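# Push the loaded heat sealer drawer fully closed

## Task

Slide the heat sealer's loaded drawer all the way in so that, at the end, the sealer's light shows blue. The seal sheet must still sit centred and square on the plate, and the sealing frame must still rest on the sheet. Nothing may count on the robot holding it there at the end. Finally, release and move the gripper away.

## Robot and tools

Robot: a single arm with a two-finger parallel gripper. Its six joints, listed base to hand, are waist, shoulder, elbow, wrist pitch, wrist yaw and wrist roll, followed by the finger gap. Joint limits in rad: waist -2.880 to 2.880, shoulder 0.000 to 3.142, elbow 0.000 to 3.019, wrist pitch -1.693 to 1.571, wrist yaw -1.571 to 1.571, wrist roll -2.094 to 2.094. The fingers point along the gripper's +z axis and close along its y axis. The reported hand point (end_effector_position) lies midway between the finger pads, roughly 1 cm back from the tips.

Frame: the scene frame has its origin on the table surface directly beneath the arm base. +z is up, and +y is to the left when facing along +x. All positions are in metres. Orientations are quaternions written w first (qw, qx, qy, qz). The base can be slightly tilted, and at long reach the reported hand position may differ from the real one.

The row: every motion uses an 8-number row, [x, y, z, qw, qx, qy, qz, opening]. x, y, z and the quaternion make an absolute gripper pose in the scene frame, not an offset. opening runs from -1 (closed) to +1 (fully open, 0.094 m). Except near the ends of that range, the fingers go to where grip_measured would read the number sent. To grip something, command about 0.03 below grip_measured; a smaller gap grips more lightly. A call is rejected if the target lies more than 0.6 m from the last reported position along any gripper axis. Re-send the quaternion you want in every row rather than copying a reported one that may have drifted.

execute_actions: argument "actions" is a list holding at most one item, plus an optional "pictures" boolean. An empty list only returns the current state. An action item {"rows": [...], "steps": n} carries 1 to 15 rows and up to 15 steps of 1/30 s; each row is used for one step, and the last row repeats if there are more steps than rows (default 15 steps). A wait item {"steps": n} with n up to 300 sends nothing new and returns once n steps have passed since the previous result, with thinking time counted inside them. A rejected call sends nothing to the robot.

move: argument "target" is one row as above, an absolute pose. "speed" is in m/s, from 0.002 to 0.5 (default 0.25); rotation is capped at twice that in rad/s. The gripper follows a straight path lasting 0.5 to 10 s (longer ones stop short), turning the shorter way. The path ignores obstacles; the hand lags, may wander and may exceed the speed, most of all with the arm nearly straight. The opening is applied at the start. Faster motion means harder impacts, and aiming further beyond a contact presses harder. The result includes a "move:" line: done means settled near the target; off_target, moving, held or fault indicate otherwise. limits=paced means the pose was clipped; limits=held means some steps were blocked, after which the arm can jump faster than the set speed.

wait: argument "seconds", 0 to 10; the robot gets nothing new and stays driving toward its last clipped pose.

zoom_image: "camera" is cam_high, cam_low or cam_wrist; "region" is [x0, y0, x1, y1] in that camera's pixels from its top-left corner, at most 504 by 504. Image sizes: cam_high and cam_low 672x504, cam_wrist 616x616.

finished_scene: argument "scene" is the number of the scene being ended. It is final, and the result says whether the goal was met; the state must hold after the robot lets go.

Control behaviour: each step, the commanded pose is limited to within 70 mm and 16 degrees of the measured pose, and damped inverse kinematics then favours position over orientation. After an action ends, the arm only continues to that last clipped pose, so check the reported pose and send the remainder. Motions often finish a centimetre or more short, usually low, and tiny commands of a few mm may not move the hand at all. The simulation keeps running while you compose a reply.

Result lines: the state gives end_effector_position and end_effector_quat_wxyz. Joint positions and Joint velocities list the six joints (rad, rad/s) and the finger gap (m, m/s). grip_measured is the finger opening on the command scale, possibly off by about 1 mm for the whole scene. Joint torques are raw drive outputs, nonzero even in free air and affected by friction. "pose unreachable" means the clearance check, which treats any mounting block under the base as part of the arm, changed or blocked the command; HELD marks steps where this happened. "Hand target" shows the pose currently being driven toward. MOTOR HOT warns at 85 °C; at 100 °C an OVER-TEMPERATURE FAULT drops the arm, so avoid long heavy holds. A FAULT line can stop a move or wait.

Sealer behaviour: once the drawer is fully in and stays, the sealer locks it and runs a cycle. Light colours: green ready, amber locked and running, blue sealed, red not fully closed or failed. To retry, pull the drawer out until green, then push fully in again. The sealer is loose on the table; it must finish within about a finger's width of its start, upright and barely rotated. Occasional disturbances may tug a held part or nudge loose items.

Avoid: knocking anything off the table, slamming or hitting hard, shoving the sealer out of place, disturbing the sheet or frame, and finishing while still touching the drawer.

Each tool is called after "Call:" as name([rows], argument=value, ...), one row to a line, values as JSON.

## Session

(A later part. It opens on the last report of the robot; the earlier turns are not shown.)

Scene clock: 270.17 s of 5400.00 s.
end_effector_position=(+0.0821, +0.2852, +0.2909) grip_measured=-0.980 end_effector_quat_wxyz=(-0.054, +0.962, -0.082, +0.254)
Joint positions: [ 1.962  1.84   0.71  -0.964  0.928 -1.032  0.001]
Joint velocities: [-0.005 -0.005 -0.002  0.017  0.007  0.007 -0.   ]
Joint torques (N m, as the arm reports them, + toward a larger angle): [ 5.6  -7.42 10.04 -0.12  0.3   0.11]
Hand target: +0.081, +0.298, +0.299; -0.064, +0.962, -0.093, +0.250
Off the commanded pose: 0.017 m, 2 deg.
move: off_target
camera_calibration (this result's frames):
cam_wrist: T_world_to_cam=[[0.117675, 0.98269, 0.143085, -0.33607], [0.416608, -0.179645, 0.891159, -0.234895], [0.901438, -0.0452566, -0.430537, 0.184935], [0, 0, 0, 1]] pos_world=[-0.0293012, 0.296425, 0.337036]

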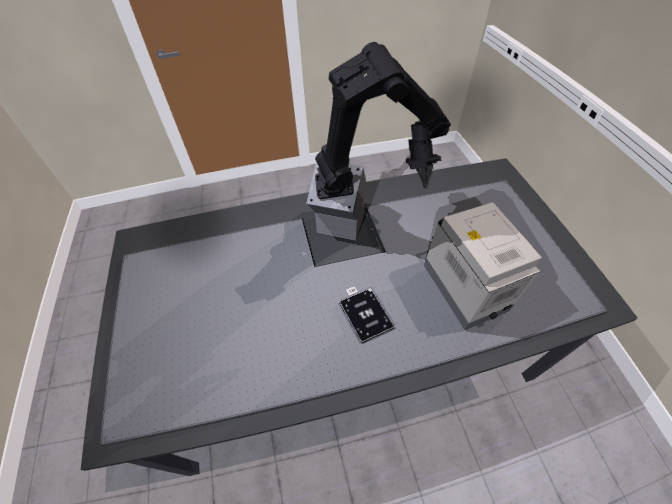

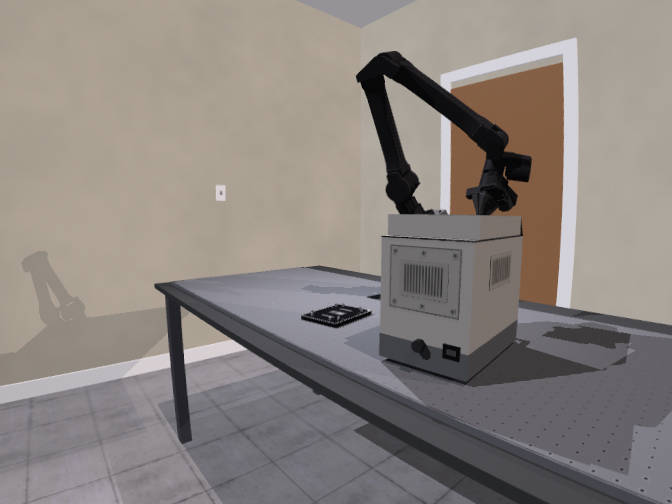

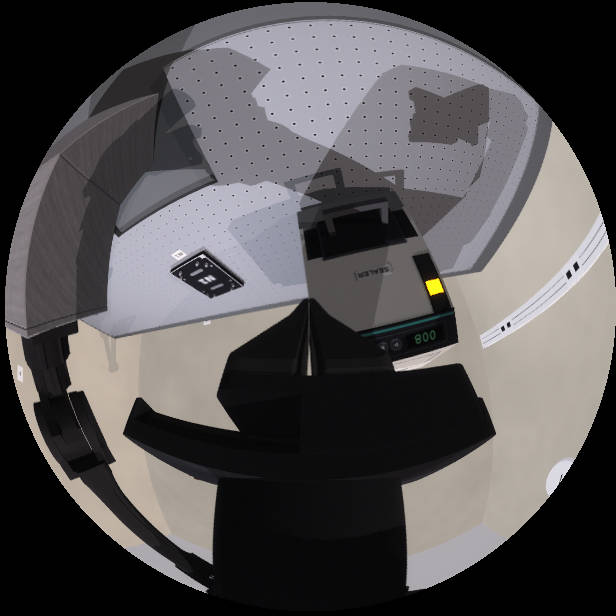

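Light is amber and the arm is clear; waiting for the cycle to finish.

Call:
wait(seconds=8)

Scene clock: 280.53 s of 5400.00 s.
end_effector_position=(+0.0821, +0.2852, +0.2909) grip_measured=-0.980 end_effector_quat_wxyz=(-0.055, +0.962, -0.084, +0.254)
Joint positions: [ 1.962  1.84   0.71  -0.964  0.928 -1.029  0.001]
Joint velocities: [ 0.005 -0.015  0.012 -0.002  0.022 -0.066 -0.001]
Joint torques (N m, as the arm reports them, + toward a larger angle): [ 5.4  -7.34 10.03 -0.04  0.28  0.1 ]
Hand target: +0.081, +0.298, +0.299; -0.065, +0.961, -0.093, +0.250
Off the commanded pose: 0.017 m, 2 deg.
Steps of this call (steps 1 to 311: nothing new was sent). Readings (end_effector_position):
1: (+0.0821, +0.2852, +0.2909)
2: (+0.0821, +0.2852, +0.2909)
4: (+0.0821, +0.2852, +0.2909)
8: (+0.0821, +0.2852, +0.2909)
311: the state above
camera_calibration (this result's frames):
cam_wrist: T_world_to_cam=[[0.120622, 0.98209, 0.14474, -0.336623], [0.416262, -0.182406, 0.89076, -0.233963], [0.901208, -0.0471953, -0.430809, 0.185586], [0, 0, 0, 1]] pos_world=[-0.0292576, 0.296676, 0.337079]

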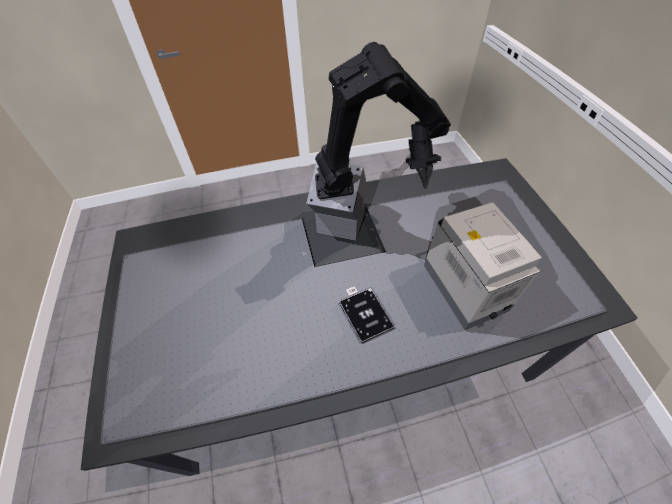

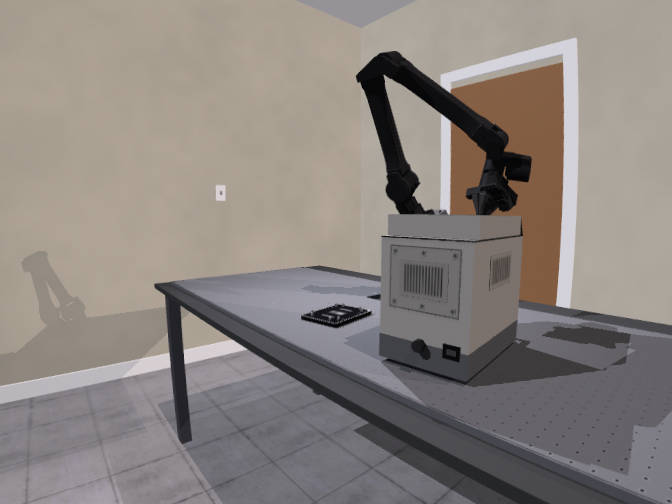

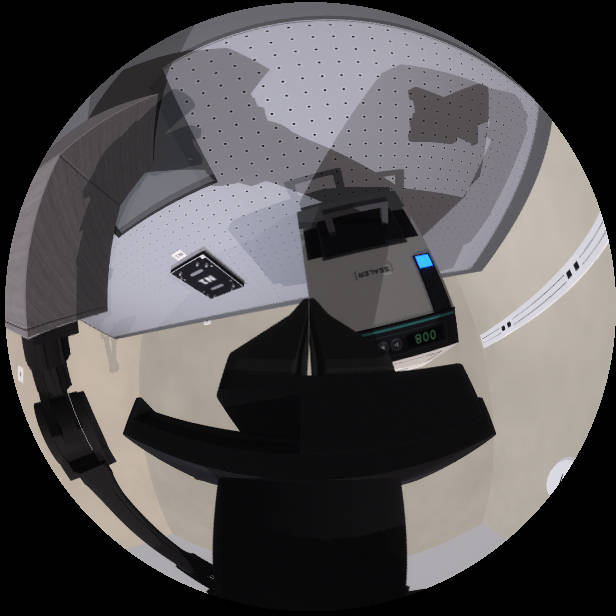

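Call:
finished_scene(scene=1)

The scene is finished: the task was done.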